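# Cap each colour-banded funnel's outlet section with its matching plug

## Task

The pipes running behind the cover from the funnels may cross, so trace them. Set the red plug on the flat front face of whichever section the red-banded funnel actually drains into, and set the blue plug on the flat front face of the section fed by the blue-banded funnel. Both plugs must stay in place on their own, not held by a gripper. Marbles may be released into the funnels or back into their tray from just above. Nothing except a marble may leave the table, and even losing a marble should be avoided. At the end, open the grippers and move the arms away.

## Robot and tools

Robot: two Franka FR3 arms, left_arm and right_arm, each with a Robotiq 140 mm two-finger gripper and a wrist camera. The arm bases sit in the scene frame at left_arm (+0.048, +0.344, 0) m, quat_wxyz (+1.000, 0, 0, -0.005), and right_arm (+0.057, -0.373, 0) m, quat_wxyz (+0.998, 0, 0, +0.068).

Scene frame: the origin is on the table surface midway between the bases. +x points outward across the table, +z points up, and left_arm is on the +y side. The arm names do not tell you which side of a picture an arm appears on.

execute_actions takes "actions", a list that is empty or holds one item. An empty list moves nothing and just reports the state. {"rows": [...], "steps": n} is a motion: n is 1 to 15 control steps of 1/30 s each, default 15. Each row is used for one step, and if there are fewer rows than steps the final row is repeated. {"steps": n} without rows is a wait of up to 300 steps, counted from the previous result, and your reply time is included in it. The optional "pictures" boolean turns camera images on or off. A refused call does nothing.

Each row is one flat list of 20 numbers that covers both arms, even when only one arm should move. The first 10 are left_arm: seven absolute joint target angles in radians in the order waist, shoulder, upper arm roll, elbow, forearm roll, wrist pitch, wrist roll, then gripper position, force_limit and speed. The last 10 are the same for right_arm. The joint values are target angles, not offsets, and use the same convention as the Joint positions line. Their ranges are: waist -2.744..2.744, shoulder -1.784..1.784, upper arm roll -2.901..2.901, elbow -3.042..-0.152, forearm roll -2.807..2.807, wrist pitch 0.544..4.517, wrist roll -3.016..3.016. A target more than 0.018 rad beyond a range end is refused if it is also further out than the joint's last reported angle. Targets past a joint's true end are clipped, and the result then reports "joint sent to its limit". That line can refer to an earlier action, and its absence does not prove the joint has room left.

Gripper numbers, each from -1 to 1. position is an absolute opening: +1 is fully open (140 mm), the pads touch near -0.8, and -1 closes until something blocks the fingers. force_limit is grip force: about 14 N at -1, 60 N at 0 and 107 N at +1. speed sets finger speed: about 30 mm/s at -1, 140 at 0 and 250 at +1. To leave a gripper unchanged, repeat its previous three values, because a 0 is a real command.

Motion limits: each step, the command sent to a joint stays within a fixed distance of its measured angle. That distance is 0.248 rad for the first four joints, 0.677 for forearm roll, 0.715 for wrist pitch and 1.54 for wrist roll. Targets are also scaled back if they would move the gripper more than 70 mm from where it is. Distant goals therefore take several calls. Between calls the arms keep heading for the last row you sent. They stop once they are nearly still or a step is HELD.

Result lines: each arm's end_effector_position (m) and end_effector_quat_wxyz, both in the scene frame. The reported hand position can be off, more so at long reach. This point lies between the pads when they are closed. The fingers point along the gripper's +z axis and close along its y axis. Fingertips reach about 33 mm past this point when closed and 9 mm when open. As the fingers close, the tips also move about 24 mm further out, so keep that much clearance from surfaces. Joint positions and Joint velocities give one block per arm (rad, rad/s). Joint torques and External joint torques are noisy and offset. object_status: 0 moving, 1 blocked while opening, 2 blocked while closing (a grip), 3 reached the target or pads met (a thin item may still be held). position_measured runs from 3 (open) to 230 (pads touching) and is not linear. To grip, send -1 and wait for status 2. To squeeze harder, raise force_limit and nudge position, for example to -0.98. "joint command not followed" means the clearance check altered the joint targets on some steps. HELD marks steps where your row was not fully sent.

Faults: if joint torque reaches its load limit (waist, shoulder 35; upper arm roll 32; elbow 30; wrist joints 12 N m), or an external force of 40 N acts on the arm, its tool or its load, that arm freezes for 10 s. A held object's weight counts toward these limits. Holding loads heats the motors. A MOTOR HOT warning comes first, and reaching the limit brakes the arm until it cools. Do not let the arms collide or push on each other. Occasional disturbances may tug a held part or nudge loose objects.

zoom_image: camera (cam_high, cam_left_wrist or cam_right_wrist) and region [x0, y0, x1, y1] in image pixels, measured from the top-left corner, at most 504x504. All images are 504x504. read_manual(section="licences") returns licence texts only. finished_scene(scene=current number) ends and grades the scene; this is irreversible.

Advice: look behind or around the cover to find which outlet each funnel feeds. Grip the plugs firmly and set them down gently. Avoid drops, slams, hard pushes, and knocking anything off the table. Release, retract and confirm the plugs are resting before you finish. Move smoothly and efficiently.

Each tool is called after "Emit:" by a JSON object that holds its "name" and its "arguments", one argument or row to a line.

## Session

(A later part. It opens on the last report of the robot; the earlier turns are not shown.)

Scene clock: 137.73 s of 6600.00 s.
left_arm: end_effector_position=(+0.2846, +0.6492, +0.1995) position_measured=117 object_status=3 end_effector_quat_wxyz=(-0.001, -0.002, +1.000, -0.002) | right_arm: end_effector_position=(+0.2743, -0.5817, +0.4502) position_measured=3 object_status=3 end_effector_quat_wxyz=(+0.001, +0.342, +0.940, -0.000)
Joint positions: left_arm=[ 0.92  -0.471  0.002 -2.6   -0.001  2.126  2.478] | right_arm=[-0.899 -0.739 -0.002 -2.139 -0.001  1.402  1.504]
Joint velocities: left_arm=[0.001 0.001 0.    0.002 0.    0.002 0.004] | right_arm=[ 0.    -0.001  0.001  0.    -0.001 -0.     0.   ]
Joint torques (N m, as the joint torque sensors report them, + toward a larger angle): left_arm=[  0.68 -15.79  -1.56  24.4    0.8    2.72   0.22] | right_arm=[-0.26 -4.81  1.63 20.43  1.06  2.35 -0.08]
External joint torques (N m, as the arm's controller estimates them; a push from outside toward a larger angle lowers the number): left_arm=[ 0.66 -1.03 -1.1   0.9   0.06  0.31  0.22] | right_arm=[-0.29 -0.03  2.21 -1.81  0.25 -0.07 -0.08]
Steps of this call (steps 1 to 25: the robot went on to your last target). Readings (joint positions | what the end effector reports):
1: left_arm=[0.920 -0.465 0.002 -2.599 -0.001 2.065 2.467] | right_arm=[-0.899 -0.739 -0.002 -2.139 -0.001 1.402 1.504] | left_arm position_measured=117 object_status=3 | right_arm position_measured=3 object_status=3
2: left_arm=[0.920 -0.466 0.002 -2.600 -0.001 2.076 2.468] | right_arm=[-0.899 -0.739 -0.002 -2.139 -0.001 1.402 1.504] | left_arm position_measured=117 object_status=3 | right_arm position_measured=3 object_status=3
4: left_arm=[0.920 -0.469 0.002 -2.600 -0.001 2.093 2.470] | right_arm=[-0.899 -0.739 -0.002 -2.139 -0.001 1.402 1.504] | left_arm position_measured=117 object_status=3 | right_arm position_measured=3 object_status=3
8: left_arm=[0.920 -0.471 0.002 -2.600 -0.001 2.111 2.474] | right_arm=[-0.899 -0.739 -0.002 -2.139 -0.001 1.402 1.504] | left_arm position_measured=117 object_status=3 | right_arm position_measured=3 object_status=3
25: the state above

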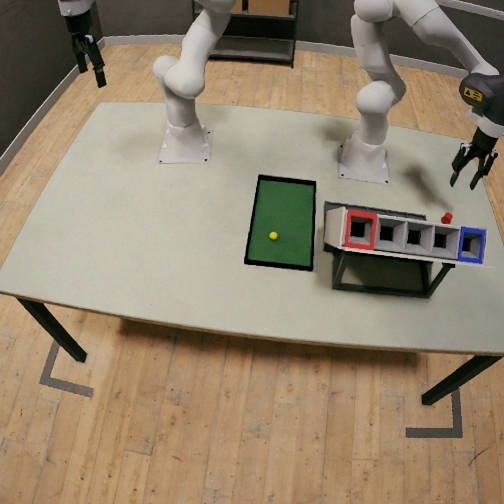

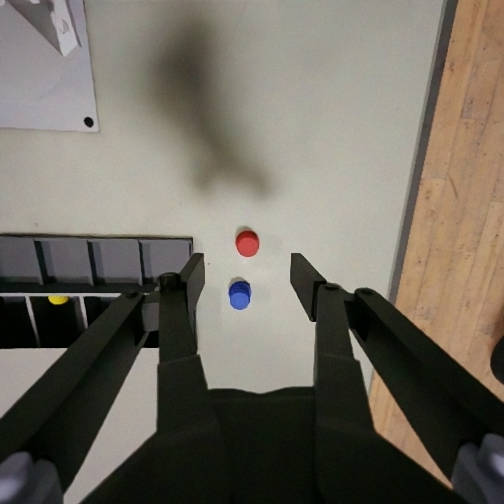

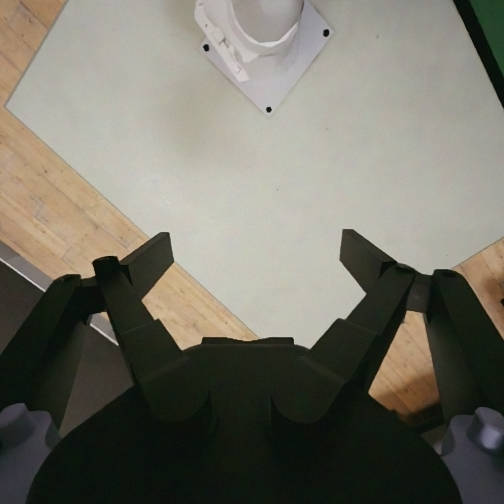

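Emit:
{"name": "execute_actions", "arguments": {
  "actions": [
    {"rows":[[0.922,-0.33,0,-2.69,0,2.38,2.483,-0.1,-0.5,0,-0.9,-0.74,0,-2.14,0,1.40,1.5,1,0,0]],"steps":12}
  ]
}}

Emit:
{"name": "execute_actions", "arguments": {
  "actions": [
    {"rows":[[0.922,-0.26,0,-2.73,0,2.49,2.483,-0.1,-0.5,0,-0.9,-0.74,0,-2.14,0,1.40,1.5,1,0,0],[0.922,-0.26,0,-2.73,0,2.49,2.483,-0.1,-0.5,0,-0.9,-0.74,0,-2.14,0,1.40,1.5,1,0,0],[0.922,-0.26,0,-2.73,0,2.49,2.483,-0.1,-0.5,0,-0.9,-0.74,0,-2.14,0,1.40,1.5,1,0,0],[0.922,-0.26,0,-2.73,0,2.49,2.483,-0.1,-0.5,0,-0.9,-0.74,0,-2.14,0,1.40,1.5,1,0,0],[0.922,-0.22,0,-2.745,0,2.55,2.483,-0.1,-0.5,0,-0.9,-0.74,0,-2.14,0,1.40,1.5,1,0,0],[0.922,-0.22,0,-2.745,0,2.55,2.483,-0.1,-0.5,0,-0.9,-0.74,0,-2.14,0,1.40,1.5,1,0,0],[0.922,-0.22,0,-2.745,0,2.55,2.483,-0.1,-0.5,0,-0.9,-0.74,0,-2.14,0,1.40,1.5,1,0,0],[0.922,-0.188,0,-2.758,0,2.572,2.483,-0.1,-0.5,0,-0.9,-0.74,0,-2.14,0,1.40,1.5,1,0,0]],"steps":15}
  ],
  "pictures": false
}}

Emit:
{"name": "execute_actions", "arguments": {
  "actions": [
    {"steps":12}
  ]
}}

Scene clock: 145.30 s of 6600.00 s.
left_arm: end_effector_position=(+0.2865, +0.6517, +0.1241) position_measured=141 object_status=3 end_effector_quat_wxyz=(-0.003, -0.002, +1.000, -0.004) | right_arm: end_effector_position=(+0.2743, -0.5817, +0.4502) position_measured=3 object_status=3 end_effector_quat_wxyz=(+0.001, +0.342, +0.940, -0.000)
Joint positions: left_arm=[ 0.92  -0.329  0.002 -2.691 -0.001  2.353  2.479] | right_arm=[-0.899 -0.739 -0.002 -2.139 -0.001  1.402  1.504]
Joint velocities: left_arm=[-0.     0.    -0.     0.002 -0.001  0.152 -0.001] | right_arm=[-0.001 -0.001 -0.     0.001  0.002  0.     0.001]
Joint torques (N m, as the joint torque sensors report them, + toward a larger angle): left_arm=[  1.83 -18.19  -1.83  24.1    0.72   2.79   0.41] | right_arm=[-0.61 -4.84  1.92 21.29  0.98  2.33 -0.05]
External joint torques (N m, as the arm's controller estimates them; a push from outside toward a larger angle lowers the number): left_arm=[ 1.89 -0.7  -1.46  2.97  0.11  0.5   0.41] | right_arm=[-0.6   0.05  2.53 -1.02  0.17 -0.09 -0.05]
Steps of this call (steps 1 to 15: the robot went on to your last target; steps 16 to 90: nothing new was sent; then 4.17 s passed at rest; steps 91 to 102: all 12 steps of this action). Readings (joint positions | what the end effector reports):
91: left_arm=[0.920 -0.453 0.002 -2.611 -0.001 2.170 2.479] | right_arm=[-0.899 -0.739 -0.002 -2.139 -0.001 1.402 1.504] | left_arm position_measured=117 object_status=0 | right_arm position_measured=3 object_status=3
92: left_arm=[0.920 -0.419 0.002 -2.629 -0.001 2.210 2.479] | right_arm=[-0.899 -0.739 -0.002 -2.139 -0.001 1.402 1.504] | left_arm position_measured=123 object_status=0 | right_arm position_measured=3 object_status=3
94: left_arm=[0.920 -0.361 0.002 -2.668 -0.001 2.263 2.479] | right_arm=[-0.899 -0.739 -0.002 -2.139 -0.001 1.402 1.504] | left_arm position_measured=138 object_status=0 | right_arm position_measured=3 object_status=3
98: left_arm=[0.920 -0.329 0.002 -2.692 -0.001 2.322 2.479] | right_arm=[-0.899 -0.739 -0.002 -2.139 -0.001 1.402 1.504] | left_arm position_measured=141 object_status=0 | right_arm position_measured=3 object_status=3
102: the state above

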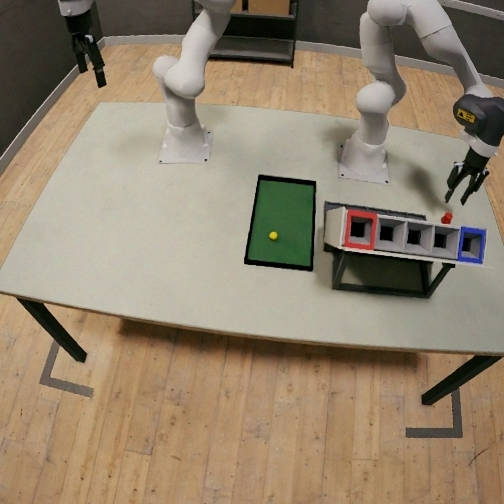

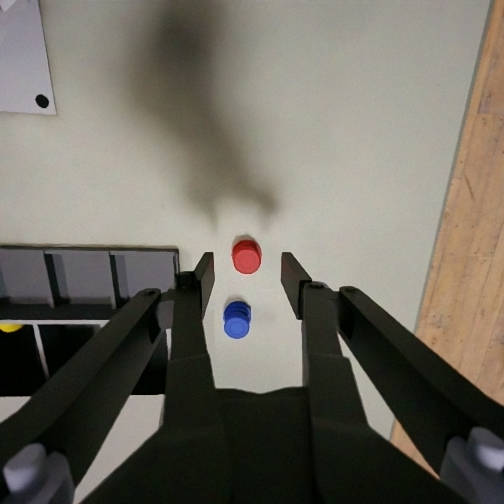

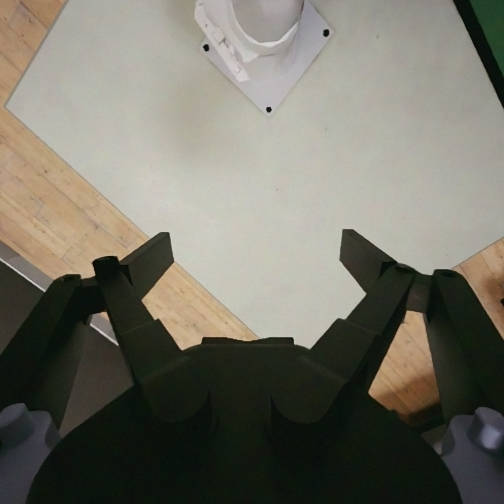

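Scene clock: 145.80 s of 6600.00 s.
left_arm: end_effector_position=(+0.2815, +0.6454, +0.0611) position_measured=141 object_status=3 end_effector_quat_wxyz=(-0.005, -0.002, +1.000, -0.007) | right_arm: end_effector_position=(+0.2743, -0.5817, +0.4502) position_measured=3 object_status=3 end_effector_quat_wxyz=(+0.001, +0.342, +0.940, -0.000)
Joint positions: left_arm=[ 0.92  -0.19   0.002 -2.758 -0.001  2.55   2.479] | right_arm=[-0.899 -0.739 -0.002 -2.139 -0.001  1.402  1.504]
Joint velocities: left_arm=[ 0.     0.    -0.     0.     0.001  0.119  0.001] | right_arm=[-0.    -0.001  0.001  0.001 -0.001  0.     0.   ]
Joint torques (N m, as the joint torque sensors report them, + toward a larger angle): left_arm=[  1.29 -18.17  -1.66  20.44   0.66   2.66   0.32] | right_arm=[-0.18 -4.76  1.82 20.93  0.93  2.27 -0.05]
External joint torques (N m, as the arm's controller estimates them; a push from outside toward a larger angle lowers the number): left_arm=[ 1.24  1.84 -1.52  1.68  0.19  0.37  0.32] | right_arm=[-0.18  0.04  2.39 -1.36  0.12 -0.16 -0.05]
Steps of this call (steps 1 to 15: all 15 steps of this action). Readings (joint positions | what the end effector reports):
1: left_arm=[0.920 -0.319 0.002 -2.695 -0.001 2.378 2.479] | right_arm=[-0.899 -0.739 -0.002 -2.139 -0.001 1.402 1.504] | left_arm position_measured=141 object_status=3 | right_arm position_measured=3 object_status=3
2: left_arm=[0.920 -0.303 0.002 -2.703 -0.001 2.399 2.479] | right_arm=[-0.899 -0.739 -0.002 -2.139 -0.001 1.402 1.504] | left_arm position_measured=141 object_status=3 | right_arm position_measured=3 object_status=3
4: left_arm=[0.920 -0.276 0.002 -2.720 -0.001 2.427 2.479] | right_arm=[-0.899 -0.739 -0.002 -2.139 -0.001 1.402 1.504] | left_arm position_measured=141 object_status=3 | right_arm position_measured=3 object_status=3
8: left_arm=[0.920 -0.224 0.002 -2.742 -0.001 2.496 2.479] | right_arm=[-0.899 -0.739 -0.002 -2.139 -0.001 1.402 1.504] | left_arm position_measured=141 object_status=3 | right_arm position_measured=3 object_status=3
15: the state above

Scene clock: 146.20 s of 6600.00 s.
left_arm: end_effector_position=(+0.2849, +0.6499, +0.0626) position_measured=141 object_status=3 end_effector_quat_wxyz=(+0.000, -0.002, +1.000, -0.000) | right_arm: end_effector_position=(+0.2743, -0.5817, +0.4502) position_measured=3 object_status=3 end_effector_quat_wxyz=(+0.001, +0.342, +0.940, -0.000)
Joint positions: left_arm=[ 0.92  -0.19   0.002 -2.758 -0.001  2.568  2.479] | right_arm=[-0.899 -0.739 -0.002 -2.139 -0.001  1.402  1.504]
Joint velocities: left_arm=[-0.001  0.     0.001  0.002  0.     0.01   0.   ] | right_arm=[-0.     0.     0.001 -0.001  0.     0.     0.   ]
Joint torques (N m, as the joint torque sensors report them, + toward a larger angle): left_arm=[  1.13 -18.94  -1.25  20.59   0.62   2.89   0.34] | right_arm=[-0.72 -4.84  0.83 21.42  1.01  2.25  0.  ]
External joint torques (N m, as the arm's controller estimates them; a push from outside toward a larger angle lowers the number): left_arm=[ 1.12  0.98 -1.07  1.76  0.14  0.48  0.34] | right_arm=[-0.76 -0.09  1.33 -0.8   0.19 -0.17  0.  ]
Steps of this call (steps 1 to 12: the robot went on to your last target). Readings (joint positions | what the end effector reports):
1: left_arm=[0.920 -0.190 0.002 -2.758 -0.001 2.553 2.479] | right_arm=[-0.899 -0.739 -0.002 -2.139 -0.001 1.402 1.504] | left_arm position_measured=141 object_status=3 | right_arm position_measured=3 object_status=3
2: left_arm=[0.920 -0.190 0.002 -2.758 -0.001 2.556 2.479] | right_arm=[-0.899 -0.739 -0.002 -2.139 -0.001 1.402 1.504] | left_arm position_measured=141 object_status=3 | right_arm position_measured=3 object_status=3
4: left_arm=[0.920 -0.190 0.002 -2.758 -0.001 2.561 2.479] | right_arm=[-0.899 -0.739 -0.002 -2.139 -0.001 1.402 1.504] | left_arm position_measured=141 object_status=3 | right_arm position_measured=3 object_status=3
8: left_arm=[0.920 -0.190 0.002 -2.758 -0.001 2.565 2.479] | right_arm=[-0.899 -0.739 -0.002 -2.139 -0.001 1.402 1.504] | left_arm position_measured=141 object_status=3 | right_arm position_measured=3 object_status=3
12: the state above

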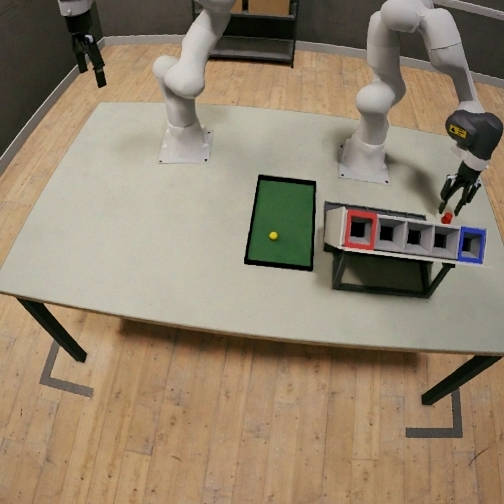

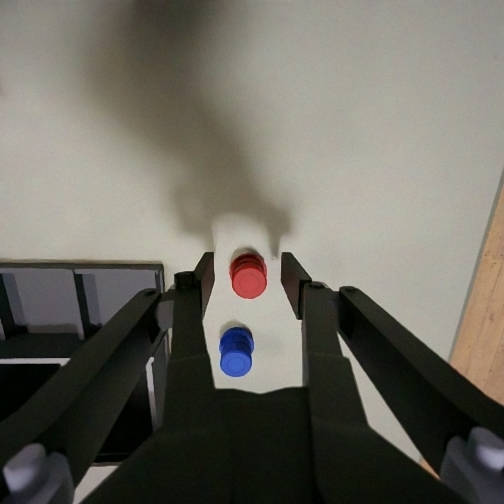

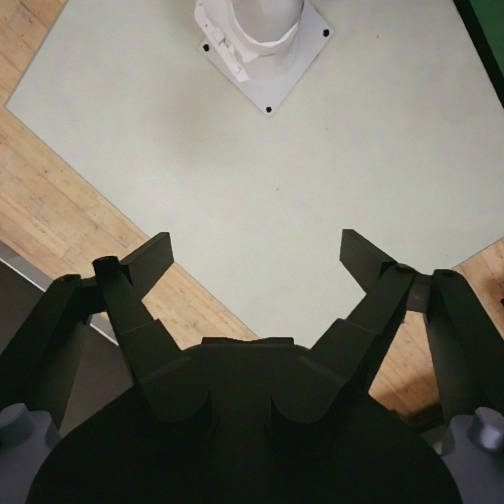

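Emit:
{"name": "execute_actions", "arguments": {
  "actions": [
    {"rows":[[0.922,-0.188,0,-2.758,0,2.572,2.483,-1,-0.3,-0.3,-0.9,-0.74,0,-2.14,0,1.40,1.5,1,0,0]],"steps":15}
  ],
  "pictures": false
}}

Emit:
{"name": "execute_actions", "arguments": {
  "actions": [
    {"steps":6}
  ],
  "pictures": false
}}

Emit:
{"name": "execute_actions", "arguments": {
  "actions": [
    {"rows":[[0.922,-0.33,0,-2.71,0,2.38,2.483,-1,-0.3,-0.3,-0.9,-0.74,0,-2.14,0,1.40,1.5,1,0,0],[0.922,-0.33,0,-2.71,0,2.38,2.483,-1,-0.3,-0.3,-0.9,-0.74,0,-2.14,0,1.40,1.5,1,0,0],[0.922,-0.33,0,-2.71,0,2.38,2.483,-1,-0.3,-0.3,-0.9,-0.74,0,-2.14,0,1.40,1.5,1,0,0],[0.922,-0.33,0,-2.71,0,2.38,2.483,-1,-0.3,-0.3,-0.9,-0.74,0,-2.14,0,1.40,1.5,1,0,0],[0.922,-0.33,0,-2.71,0,2.38,2.483,-1,-0.3,-0.3,-0.9,-0.74,0,-2.14,0,1.40,1.5,1,0,0],[0.922,-0.765,0,-2.902,0,2.097,2.2,-1,-0.3,-0.3,-0.9,-0.74,0,-2.14,0,1.40,1.5,1,0,0]],"steps":15}
  ],
  "pictures": false
}}

Emit:
{"name": "execute_actions", "arguments": {
  "actions": [
    {"rows":[[0.137,-0.765,0,-2.902,0,2.097,1.698,-1,-0.3,-0.3,-0.9,-0.74,0,-2.14,0,1.40,1.5,1,0,0]],"steps":15}
  ],
  "pictures": false
}}

Emit:
{"name": "execute_actions", "arguments": {
  "actions": [
    {"steps":30}
  ]
}}

Scene clock: 176.07 s of 6600.00 s.
left_arm: end_effector_position=(+0.2881, +0.6541, +0.0671) position_measured=232 object_status=3 end_effector_quat_wxyz=(+0.004, -0.002, +1.000, +0.005) | right_arm: end_effector_position=(+0.2743, -0.5817, +0.4502) position_measured=3 object_status=3 end_effector_quat_wxyz=(+0.001, +0.342, +0.940, -0.000)
Joint positions: left_arm=[ 0.92  -0.196  0.001 -2.753 -0.001  2.569  2.479] | right_arm=[-0.899 -0.739 -0.002 -2.139 -0.001  1.402  1.504]
Joint velocities: left_arm=[ 0.001 -0.    -0.002 -0.001 -0.    -0.001  0.001] | right_arm=[ 0.001 -0.    -0.     0.     0.     0.001  0.   ]
Joint torques (N m, as the joint torque sensors report them, + toward a larger angle): left_arm=[ -0.61 -18.33   0.45  20.54   0.4    2.53   0.17] | right_arm=[-1.03 -5.16  2.04 21.05  1.05  2.34  0.  ]
External joint torques (N m, as the arm's controller estimates them; a push from outside toward a larger angle lowers the number): left_arm=[-0.58  1.54  0.68  1.58 -0.08  0.1   0.17] | right_arm=[-1.02 -0.36  2.67 -1.21  0.24 -0.08  0.  ]
FORCE FAULT: contact force on the left arm reached its limit, and that arm stopped for 10 seconds. The contact can be on any part of that arm, not only on its tool. That arm's remaining commands of this call were not run. That arm holds still and accepts commands again. Move the arm away from the contact; if what it grips holds it there, let go first. Pushing or pulling that hard again can fault the arm again.
The stop of the left arm began at step 102 of this call (marked STOPPED below). From that step on that arm followed nothing that you had sent. 4 of its steps, steps kept back included, did not run and will not run. Nothing is kept back now, and the robot has no last target.
Steps of this call (steps 1 to 30: the robot went on to your last target; steps 31 to 90: nothing new was sent; then 16.47 s passed at rest; steps 91 to 105: all 15 steps of this action; steps 106 to 402: the stop continued). Readings (joint positions | what the end effector reports):
91: left_arm=[0.920 -0.190 0.002 -2.758 -0.001 2.569 2.479] | right_arm=[-0.899 -0.739 -0.002 -2.139 -0.001 1.402 1.504] | left_arm position_measured=141 object_status=0 | right_arm position_measured=3 object_status=3
92: left_arm=[0.920 -0.190 0.002 -2.758 -0.001 2.569 2.479] | right_arm=[-0.899 -0.739 -0.002 -2.139 -0.001 1.402 1.504] | left_arm position_measured=146 object_status=0 | right_arm position_measured=3 object_status=3
94: left_arm=[0.920 -0.190 0.002 -2.758 -0.001 2.569 2.479] | right_arm=[-0.899 -0.739 -0.002 -2.139 -0.001 1.402 1.504] | left_arm position_measured=158 object_status=0 | right_arm position_measured=3 object_status=3
98: left_arm=[0.920 -0.190 0.002 -2.758 -0.001 2.570 2.479] | right_arm=[-0.899 -0.739 -0.002 -2.139 -0.001 1.402 1.504] | left_arm position_measured=181 object_status=0 | right_arm position_measured=3 object_status=3
102: left_arm=[0.920 -0.198 0.001 -2.752 -0.001 2.569 2.479] | right_arm=[-0.899 -0.739 -0.002 -2.139 -0.001 1.402 1.504] | left_arm position_measured=204 object_status=0 | right_arm position_measured=3 object_status=3 STOPPED (the left arm)
402: the state above

Scene clock: 176.10 s of 6600.00 s.
left_arm: end_effector_position=(+0.2881, +0.6541, +0.0671) position_measured=232 object_status=3 end_effector_quat_wxyz=(+0.004, -0.002, +1.000, +0.005) | right_arm: end_effector_position=(+0.2743, -0.5817, +0.4502) position_measured=3 object_status=3 end_effector_quat_wxyz=(+0.001, +0.342, +0.940, -0.000)
Joint positions: left_arm=[ 0.92  -0.196  0.001 -2.753 -0.001  2.569  2.479] | right_arm=[-0.899 -0.739 -0.002 -2.139 -0.001  1.402  1.504]
Joint velocities: left_arm=[ 0.001  0.    -0.002 -0.001 -0.001  0.     0.001] | right_arm=[-0.    -0.001  0.    -0.    -0.001 -0.001 -0.001]
Joint torques (N m, as the joint torque sensors report them, + toward a larger angle): left_arm=[  0.87 -18.39   0.53  19.57   0.47   2.47   0.14] | right_arm=[-1.21 -5.02  1.79 20.9   1.02  2.34 -0.07]
External joint torques (N m, as the arm's controller estimates them; a push from outside toward a larger angle lowers the number): left_arm=[ 0.87  1.52  0.72  0.57 -0.01  0.03  0.14] | right_arm=[-1.2  -0.22  2.38 -1.36  0.22 -0.07 -0.07]
A stop began in an earlier call of the same reply, so what this call sent did not run. Send another action.
Steps of this call (step 1: nothing new was sent). Readings (joint positions | what the end effector reports):
1: the state above

Scene clock: 176.13 s of 6600.00 s.
left_arm: end_effector_position=(+0.2881, +0.6541, +0.0671) position_measured=232 object_status=3 end_effector_quat_wxyz=(+0.004, -0.002, +1.000, +0.005) | right_arm: end_effector_position=(+0.2743, -0.5817, +0.4502) position_measured=3 object_status=3 end_effector_quat_wxyz=(+0.001, +0.342, +0.940, -0.000)
Joint positions: left_arm=[ 0.92  -0.196  0.001 -2.753 -0.001  2.569  2.479] | right_arm=[-0.899 -0.739 -0.002 -2.139 -0.001  1.402  1.504]
Joint velocities: left_arm=[-0.    -0.    -0.     0.001  0.001 -0.     0.001] | right_arm=[-0.002  0.    -0.001  0.001 -0.001  0.    -0.002]
Joint torques (N m, as the joint torque sensors report them, + toward a larger angle): left_arm=[  0.07 -18.3   -0.43  20.28   0.39   2.41   0.05] | right_arm=[-0.76 -5.57  1.58 21.08  0.98  2.37 -0.05]
External joint torques (N m, as the arm's controller estimates them; a push from outside toward a larger angle lowers the number): left_arm=[ 0.05  1.69 -0.24  1.17 -0.1  -0.05  0.05] | right_arm=[-0.72 -0.84  2.23 -1.17  0.18 -0.06 -0.05]
A stop began in an earlier call of the same reply, so what this call sent did not run. Send another action.
Steps of this call (step 1: nothing new was sent). Readings (joint positions | what the end effector reports):
1: the state above

Scene clock: 176.17 s of 6600.00 s.
left_arm: end_effector_position=(+0.2881, +0.6541, +0.0671) position_measured=232 object_status=3 end_effector_quat_wxyz=(+0.004, -0.002, +1.000, +0.005) | right_arm: end_effector_position=(+0.2743, -0.5817, +0.4502) position_measured=3 object_status=3 end_effector_quat_wxyz=(+0.001, +0.342, +0.940, -0.000)
Joint positions: left_arm=[ 0.92  -0.196  0.001 -2.753 -0.001  2.569  2.479] | right_arm=[-0.899 -0.739 -0.002 -2.139 -0.001  1.402  1.504]
Joint velocities: left_arm=[ 0.001 -0.001  0.001 -0.001  0.    -0.     0.001] | right_arm=[ 0.    -0.001  0.001 -0.     0.     0.    -0.   ]
Joint torques (N m, as the joint torque sensors report them, + toward a larger angle): left_arm=[  0.64 -18.29  -0.24  20.07   0.32   2.35   0.03] | right_arm=[ 0.14 -5.01  1.19 21.54  0.99  2.36 -0.02]
External joint torques (N m, as the arm's controller estimates them; a push from outside toward a larger angle lowers the number): left_arm=[ 0.59  1.64 -0.09  1.08 -0.16 -0.09  0.03] | right_arm=[ 0.09 -0.18  1.7  -0.7   0.17 -0.05 -0.02]
A stop began in an earlier call of the same reply, so what this call sent did not run. Send another action.
Steps of this call (step 1: nothing new was sent). Readings (joint positions | what the end effector reports):
1: the state above

Scene clock: 176.20 s of 6600.00 s.
left_arm: end_effector_position=(+0.2881, +0.6541, +0.0671) position_measured=232 object_status=3 end_effector_quat_wxyz=(+0.004, -0.002, +1.000, +0.005) | right_arm: end_effector_position=(+0.2743, -0.5817, +0.4502) position_measured=3 object_status=3 end_effector_quat_wxyz=(+0.001, +0.342, +0.940, -0.000)
Joint positions: left_arm=[ 0.92  -0.196  0.001 -2.753 -0.001  2.569  2.479] | right_arm=[-0.899 -0.739 -0.002 -2.139 -0.001  1.402  1.504]
Joint velocities: left_arm=[ 0.001 -0.001  0.     0.001 -0.    -0.     0.002] | right_arm=[ 0.001 -0.001 -0.    -0.001  0.     0.001  0.001]
Joint torques (N m, as the joint torque sensors report them, + toward a larger angle): left_arm=[  0.24 -18.33  -0.1   20.14   0.38   2.46   0.15] | right_arm=[-0.34 -4.34  1.71 21.2   0.9   2.29 -0.09]
External joint torques (N m, as the arm's controller estimates them; a push from outside toward a larger angle lowers the number): left_arm=[ 0.26  1.62  0.12  1.08 -0.1   0.    0.15] | right_arm=[-0.34  0.44  2.33 -1.05  0.1  -0.13 -0.09]
A stop began in an earlier call of the same reply, so what this call sent did not run. Send another action.
Steps of this call (step 1: nothing new was sent). Readings (joint positions | what the end effector reports):
1: the state above

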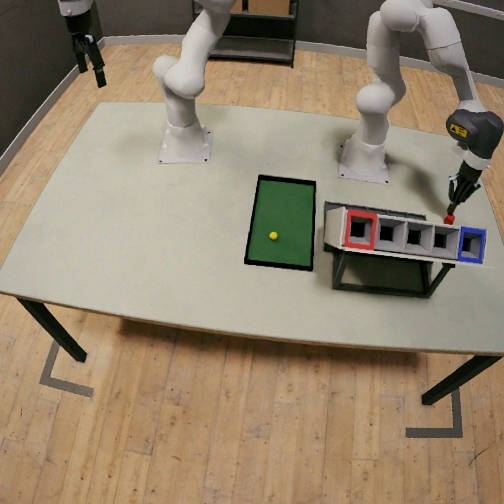

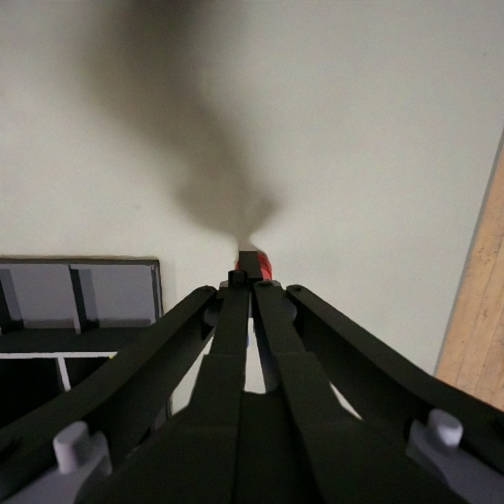

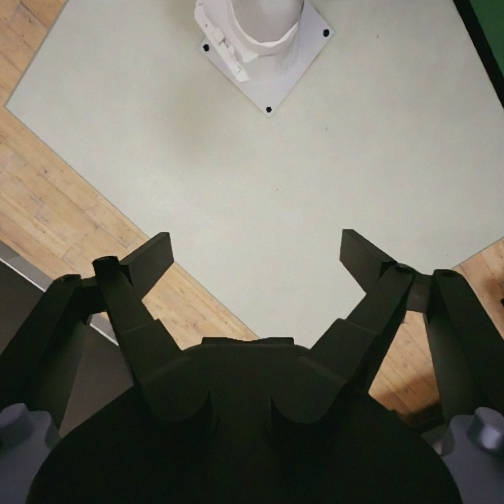

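Emit:
{"name": "execute_actions", "arguments": {
  "actions": [
    {"rows":[[0.922,-0.26,0,-2.73,0,2.47,2.483,-1,-0.3,-0.3,-0.9,-0.74,0,-2.14,0,1.40,1.5,1,0,0]],"steps":10}
  ],
  "pictures": false
}}

Emit:
{"name": "execute_actions", "arguments": {
  "actions": [
    {"rows":[[0.922,-0.26,0,-2.73,0,2.47,2.483,-0.1,-0.3,0.3,-0.9,-0.74,0,-2.14,0,1.40,1.5,1,0,0]],"steps":15}
  ]
}}

Emit:
{"name": "zoom_image", "arguments": {
  "camera": "cam_left_wrist",
  "region": [0, 200, 340, 420]
}}

Emit:
{"name": "zoom_image", "arguments": {
  "camera": "cam_high",
  "region": [400, 160, 504, 250]
}}

Scene clock: 180.77 s of 6600.00 s.
left_arm: end_effector_position=(+0.2898, +0.6563, +0.0928) position_measured=232 object_status=3 end_effector_quat_wxyz=(+0.005, -0.002, +1.000, +0.006) | right_arm: end_effector_position=(+0.2743, -0.5817, +0.4502) position_measured=3 object_status=3 end_effector_quat_wxyz=(+0.001, +0.342, +0.940, -0.000)
Joint positions: left_arm=[ 0.92  -0.258  0.001 -2.73  -0.001  2.487  2.479] | right_arm=[-0.899 -0.739 -0.002 -2.139 -0.001  1.402  1.504]
Joint velocities: left_arm=[ 0.001 -0.001  0.001 -0.001  0.001 -0.087 -0.001] | right_arm=[ 0.    -0.     0.    -0.     0.001  0.001 -0.   ]
Joint torques (N m, as the joint torque sensors report them, + toward a larger angle): left_arm=[  0.75 -18.55  -1.09  21.19   0.65   1.97   0.31] | right_arm=[-1.26 -5.46  1.51 20.45  0.95  2.41 -0.1 ]
External joint torques (N m, as the arm's controller estimates them; a push from outside toward a larger angle lowers the number): left_arm=[ 0.72  0.42 -0.86  0.9   0.11 -0.52  0.31] | right_arm=[-1.28 -0.72  2.05 -1.76  0.14 -0.01 -0.1 ]
Steps of this call (steps 1 to 90: nothing new was sent; then 1.23 s passed at rest; steps 91 to 100: all 10 steps of this action). Readings (joint positions | what the end effector reports):
91: left_arm=[0.920 -0.206 0.001 -2.751 -0.001 2.552 2.479] | right_arm=[-0.899 -0.739 -0.002 -2.139 -0.001 1.402 1.504] | left_arm position_measured=232 object_status=3 | right_arm position_measured=3 object_status=3
92: left_arm=[0.920 -0.222 0.001 -2.747 -0.001 2.536 2.479] | right_arm=[-0.899 -0.739 -0.002 -2.139 -0.001 1.402 1.504] | left_arm position_measured=232 object_status=3 | right_arm position_measured=3 object_status=3
94: left_arm=[0.920 -0.246 0.001 -2.736 -0.001 2.516 2.479] | right_arm=[-0.899 -0.739 -0.002 -2.139 -0.001 1.402 1.504] | left_arm position_measured=232 object_status=3 | right_arm position_measured=3 object_status=3
98: left_arm=[0.920 -0.258 0.001 -2.730 -0.001 2.494 2.479] | right_arm=[-0.899 -0.739 -0.002 -2.139 -0.001 1.402 1.504] | left_arm position_measured=232 object_status=3 | right_arm position_measured=3 object_status=3
100: the state above

Scene clock: 181.27 s of 6600.00 s.
left_arm: end_effector_position=(+0.2872, +0.6530, +0.0915) position_measured=141 object_status=0 end_effector_quat_wxyz=(+0.001, -0.002, +1.000, +0.001) | right_arm: end_effector_position=(+0.2743, -0.5817, +0.4502) position_measured=3 object_status=3 end_effector_quat_wxyz=(+0.001, +0.342, +0.940, -0.000)
Joint positions: left_arm=[ 0.92  -0.258  0.001 -2.73  -0.001  2.473  2.479] | right_arm=[-0.899 -0.739 -0.002 -2.139 -0.001  1.402  1.504]
Joint velocities: left_arm=[ 0.     0.     0.001  0.     0.002 -0.005 -0.   ] | right_arm=[ 0.001  0.    -0.002 -0.002 -0.001 -0.    -0.002]
Joint torques (N m, as the joint torque sensors report them, + toward a larger angle): left_arm=[  0.49 -20.51  -2.    22.47   0.67   2.08   0.32] | right_arm=[-0.87 -4.7   1.57 21.1   0.91  2.24 -0.03]
External joint torques (N m, as the arm's controller estimates them; a push from outside toward a larger angle lowers the number): left_arm=[ 0.42 -1.63 -1.81  2.29  0.13 -0.34  0.32] | right_arm=[-0.8   0.12  2.3  -1.14  0.12 -0.18 -0.03]
Steps of this call (steps 1 to 15: all 15 steps of this action). Readings (joint positions | what the end effector reports):
1: left_arm=[0.920 -0.258 0.001 -2.730 -0.001 2.484 2.479] | right_arm=[-0.899 -0.739 -0.002 -2.139 -0.001 1.402 1.504] | left_arm position_measured=232 object_status=0 | right_arm position_measured=3 object_status=3
2: left_arm=[0.920 -0.258 0.001 -2.730 -0.001 2.482 2.479] | right_arm=[-0.899 -0.739 -0.002 -2.139 -0.001 1.402 1.504] | left_arm position_measured=229 object_status=0 | right_arm position_measured=3 object_status=3
4: left_arm=[0.920 -0.258 0.001 -2.730 -0.001 2.479 2.479] | right_arm=[-0.899 -0.739 -0.002 -2.139 -0.001 1.402 1.504] | left_arm position_measured=205 object_status=0 | right_arm position_measured=3 object_status=3
8: left_arm=[0.920 -0.258 0.001 -2.730 -0.001 2.476 2.479] | right_arm=[-0.899 -0.739 -0.002 -2.139 -0.001 1.402 1.504] | left_arm position_measured=168 object_status=0 | right_arm position_measured=3 object_status=3
15: the state above

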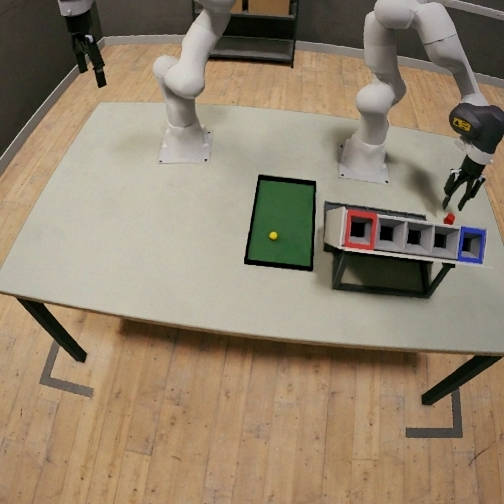

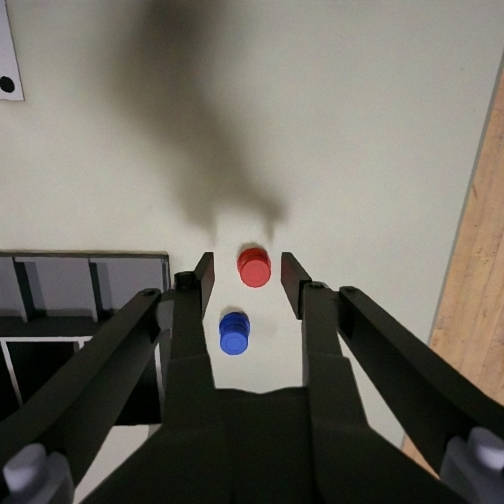

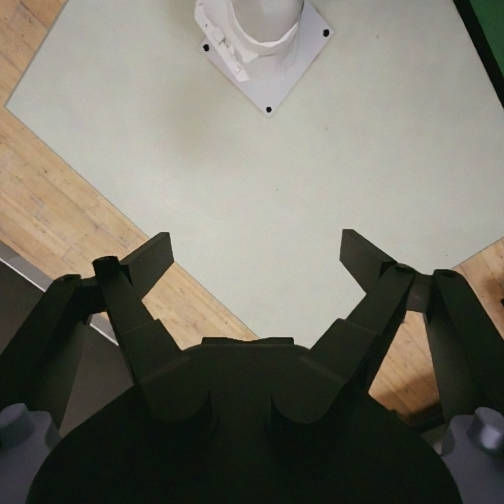

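Region (0, 200, 340, 420) of cam_left_wrist's 504x504 image, scaled by 1.482, with more detail than that image has; it fills the top 326 rows of this view, and the rest is white.

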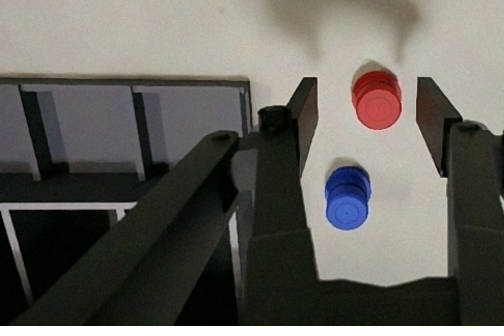

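Region (400, 160, 504, 250) of cam_high's 504x504 image, scaled by 4.846, with more detail than that image has; it fills the top 436 rows of this view, and the rest is white.

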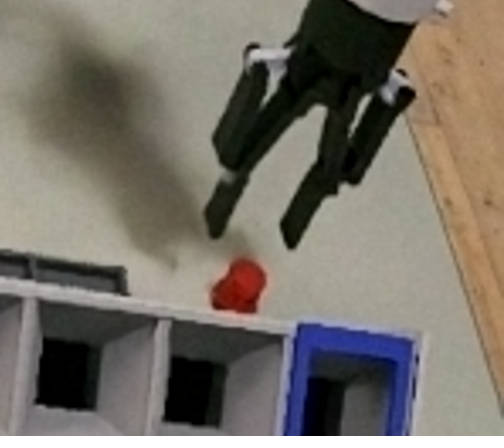

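Emit:
{"name": "execute_actions", "arguments": {
  "actions": [
    {"rows":[[0.913,-0.204,0,-2.695,0,2.493,2.476,-0.1,-0.3,0.3,-0.9,-0.74,0,-2.14,0,1.40,1.5,1,0,0]],"steps":12}
  ],
  "pictures": false
}}

Emit:
{"name": "execute_actions", "arguments": {
  "actions": [
    {"rows":[[0.913,-0.17,0,-2.702,0,2.55,2.476,-0.1,-0.3,0.3,-0.9,-0.74,0,-2.14,0,1.40,1.5,1,0,0],[0.913,-0.17,0,-2.702,0,2.55,2.476,-0.1,-0.3,0.3,-0.9,-0.74,0,-2.14,0,1.40,1.5,1,0,0],[0.913,-0.17,0,-2.702,0,2.55,2.476,-0.1,-0.3,0.3,-0.9,-0.74,0,-2.14,0,1.40,1.5,1,0,0],[0.913,-0.13,0,-2.709,0,2.6,2.476,-0.1,-0.3,0.3,-0.9,-0.74,0,-2.14,0,1.40,1.5,1,0,0],[0.913,-0.13,0,-2.709,0,2.6,2.476,-0.1,-0.3,0.3,-0.9,-0.74,0,-2.14,0,1.40,1.5,1,0,0],[0.913,-0.13,0,-2.709,0,2.6,2.476,-0.1,-0.3,0.3,-0.9,-0.74,0,-2.14,0,1.40,1.5,1,0,0],[0.913,-0.092,0,-2.715,0,2.625,2.476,-0.1,-0.3,0.3,-0.9,-0.74,0,-2.14,0,1.40,1.5,1,0,0]],"steps":15}
  ],
  "pictures": false
}}

Emit:
{"name": "execute_actions", "arguments": {
  "actions": [
    {"steps":10}
  ]
}}

Scene clock: 189.13 s of 6600.00 s.
left_arm: end_effector_position=(+0.2956, +0.6603, +0.0851) position_measured=141 object_status=3 end_effector_quat_wxyz=(-0.000, +0.001, +1.000, -0.001) | right_arm: end_effector_position=(+0.2743, -0.5817, +0.4502) position_measured=3 object_status=3 end_effector_quat_wxyz=(+0.001, +0.342, +0.940, -0.000)
Joint positions: left_arm=[ 0.915 -0.206  0.001 -2.697 -0.001  2.489  2.479] | right_arm=[-0.899 -0.739 -0.002 -2.139 -0.001  1.402  1.504]
Joint velocities: left_arm=[-0.001 -0.    -0.     0.004 -0.     0.01  -0.   ] | right_arm=[ 0.    -0.    -0.001  0.001 -0.001 -0.     0.001]
Joint torques (N m, as the joint torque sensors report them, + toward a larger angle): left_arm=[ -1.38 -18.41  -1.21  22.78   0.68   2.87  -0.08] | right_arm=[ 0.26 -5.38  1.48 21.53  0.97  2.2  -0.06]
External joint torques (N m, as the arm's controller estimates them; a push from outside toward a larger angle lowers the number): left_arm=[-1.38  2.01 -0.99  2.98  0.15  0.48 -0.08] | right_arm=[ 0.28 -0.58  2.12 -0.74  0.17 -0.23 -0.06]
Steps of this call (steps 1 to 15: the robot went on to your last target; steps 16 to 90: nothing new was sent; then 4.47 s passed at rest; steps 91 to 102: all 12 steps of this action). Readings (joint positions | what the end effector reports):
91: left_arm=[0.920 -0.248 0.001 -2.721 -0.001 2.475 2.479] | right_arm=[-0.899 -0.739 -0.002 -2.139 -0.001 1.402 1.504] | left_arm position_measured=141 object_status=3 | right_arm position_measured=3 object_status=3
92: left_arm=[0.918 -0.234 0.001 -2.712 -0.001 2.478 2.479] | right_arm=[-0.899 -0.739 -0.002 -2.139 -0.001 1.402 1.504] | left_arm position_measured=141 object_status=3 | right_arm position_measured=3 object_status=3
94: left_arm=[0.916 -0.216 0.001 -2.703 -0.001 2.482 2.479] | right_arm=[-0.899 -0.739 -0.002 -2.139 -0.001 1.402 1.504] | left_arm position_measured=141 object_status=3 | right_arm position_measured=3 object_status=3
98: left_arm=[0.915 -0.207 0.001 -2.698 -0.001 2.487 2.479] | right_arm=[-0.899 -0.739 -0.002 -2.139 -0.001 1.402 1.504] | left_arm position_measured=141 object_status=3 | right_arm position_measured=3 object_status=3
102: the state above

Scene clock: 189.63 s of 6600.00 s.
left_arm: end_effector_position=(+0.2939, +0.6583, +0.0436) position_measured=141 object_status=3 end_effector_quat_wxyz=(-0.003, +0.001, +1.000, -0.005) | right_arm: end_effector_position=(+0.2743, -0.5817, +0.4502) position_measured=3 object_status=3 end_effector_quat_wxyz=(+0.001, +0.342, +0.940, -0.000)
Joint positions: left_arm=[ 0.915 -0.094  0.001 -2.715 -0.001  2.61   2.479] | right_arm=[-0.899 -0.739 -0.002 -2.139 -0.001  1.402  1.504]
Joint velocities: left_arm=[ 0.001 -0.     0.     0.001 -0.001  0.078 -0.   ] | right_arm=[ 0.001  0.001  0.001  0.001  0.     0.001 -0.001]
Joint torques (N m, as the joint torque sensors report them, + toward a larger angle): left_arm=[ -1.46 -21.38  -0.89  19.84   0.55   2.85   0.  ] | right_arm=[-0.75 -5.13  1.53 20.84  0.98  2.33 -0.08]
External joint torques (N m, as the arm's controller estimates them; a push from outside toward a larger angle lowers the number): left_arm=[-1.52  1.09 -0.85  1.92  0.12  0.49  0.  ] | right_arm=[-0.8  -0.43  2.06 -1.38  0.16 -0.09 -0.08]
Steps of this call (steps 1 to 15: all 15 steps of this action). Readings (joint positions | what the end effector reports):
1: left_arm=[0.915 -0.201 0.001 -2.697 -0.001 2.499 2.479] | right_arm=[-0.899 -0.739 -0.002 -2.139 -0.001 1.402 1.504] | left_arm position_measured=141 object_status=3 | right_arm position_measured=3 object_status=3
2: left_arm=[0.915 -0.192 0.001 -2.697 -0.001 2.508 2.479] | right_arm=[-0.899 -0.739 -0.002 -2.139 -0.001 1.402 1.504] | left_arm position_measured=141 object_status=3 | right_arm position_measured=3 object_status=3
4: left_arm=[0.915 -0.172 0.001 -2.699 -0.001 2.530 2.479] | right_arm=[-0.899 -0.739 -0.002 -2.139 -0.001 1.402 1.504] | left_arm position_measured=141 object_status=3 | right_arm position_measured=3 object_status=3
8: left_arm=[0.915 -0.120 0.001 -2.708 -0.001 2.575 2.479] | right_arm=[-0.899 -0.739 -0.002 -2.139 -0.001 1.402 1.504] | left_arm position_measured=141 object_status=3 | right_arm position_measured=3 object_status=3
15: the state above

Scene clock: 189.97 s of 6600.00 s.
left_arm: end_effector_position=(+0.2961, +0.6610, +0.0445) position_measured=141 object_status=3 end_effector_quat_wxyz=(-0.000, +0.001, +1.000, -0.001) | right_arm: end_effector_position=(+0.2743, -0.5817, +0.4502) position_measured=3 object_status=3 end_effector_quat_wxyz=(+0.001, +0.342, +0.940, -0.000)
Joint positions: left_arm=[ 0.915 -0.094  0.001 -2.715 -0.001  2.621  2.479] | right_arm=[-0.899 -0.739 -0.002 -2.139 -0.001  1.402  1.504]
Joint velocities: left_arm=[ 0.001  0.001 -0.    -0.     0.002  0.009  0.002] | right_arm=[-0.002 -0.001 -0.001  0.    -0.001  0.    -0.002]
Joint torques (N m, as the joint torque sensors report them, + toward a larger angle): left_arm=[ -1.57 -21.43  -1.67  20.82   0.5    2.85   0.03] | right_arm=[-0.79 -5.6   2.17 20.3   1.04  2.31  0.07]
External joint torques (N m, as the arm's controller estimates them; a push from outside toward a larger angle lowers the number): left_arm=[-1.53  1.09 -1.54  2.79  0.06  0.44  0.03] | right_arm=[-0.76 -0.77  2.8  -1.97  0.24 -0.11  0.07]
Steps of this call (steps 1 to 10: the robot went on to your last target). Readings (joint positions | what the end effector reports):
1: left_arm=[0.915 -0.094 0.001 -2.715 -0.001 2.612 2.479] | right_arm=[-0.899 -0.739 -0.002 -2.139 -0.001 1.402 1.504] | left_arm position_measured=141 object_status=3 | right_arm position_measured=3 object_status=3
2: left_arm=[0.915 -0.094 0.001 -2.715 -0.001 2.614 2.479] | right_arm=[-0.899 -0.739 -0.002 -2.139 -0.001 1.402 1.504] | left_arm position_measured=141 object_status=3 | right_arm position_measured=3 object_status=3
4: left_arm=[0.915 -0.094 0.001 -2.715 -0.001 2.617 2.479] | right_arm=[-0.899 -0.739 -0.002 -2.139 -0.001 1.402 1.504] | left_arm position_measured=141 object_status=3 | right_arm position_measured=3 object_status=3
8: left_arm=[0.915 -0.094 0.001 -2.715 -0.001 2.620 2.479] | right_arm=[-0.899 -0.739 -0.002 -2.139 -0.001 1.402 1.504] | left_arm position_measured=141 object_status=3 | right_arm position_measured=3 object_status=3
10: the state above

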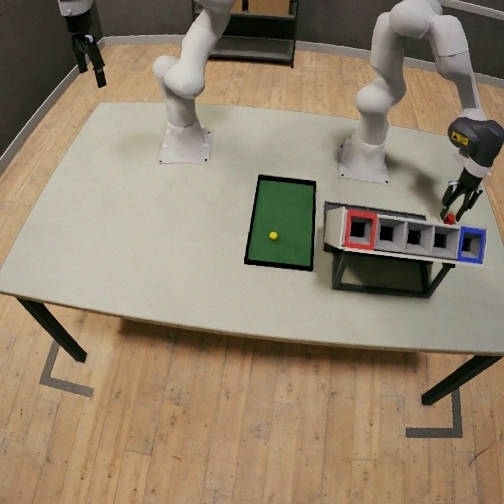

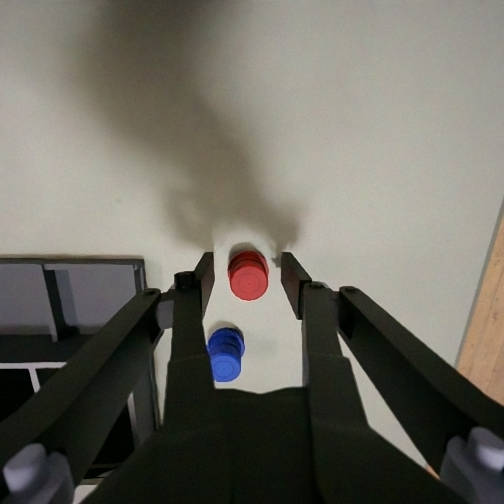

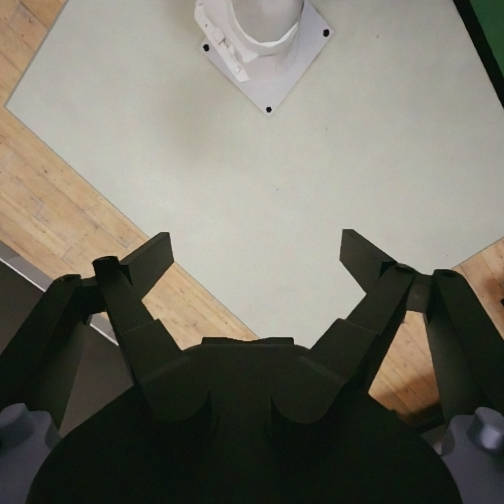

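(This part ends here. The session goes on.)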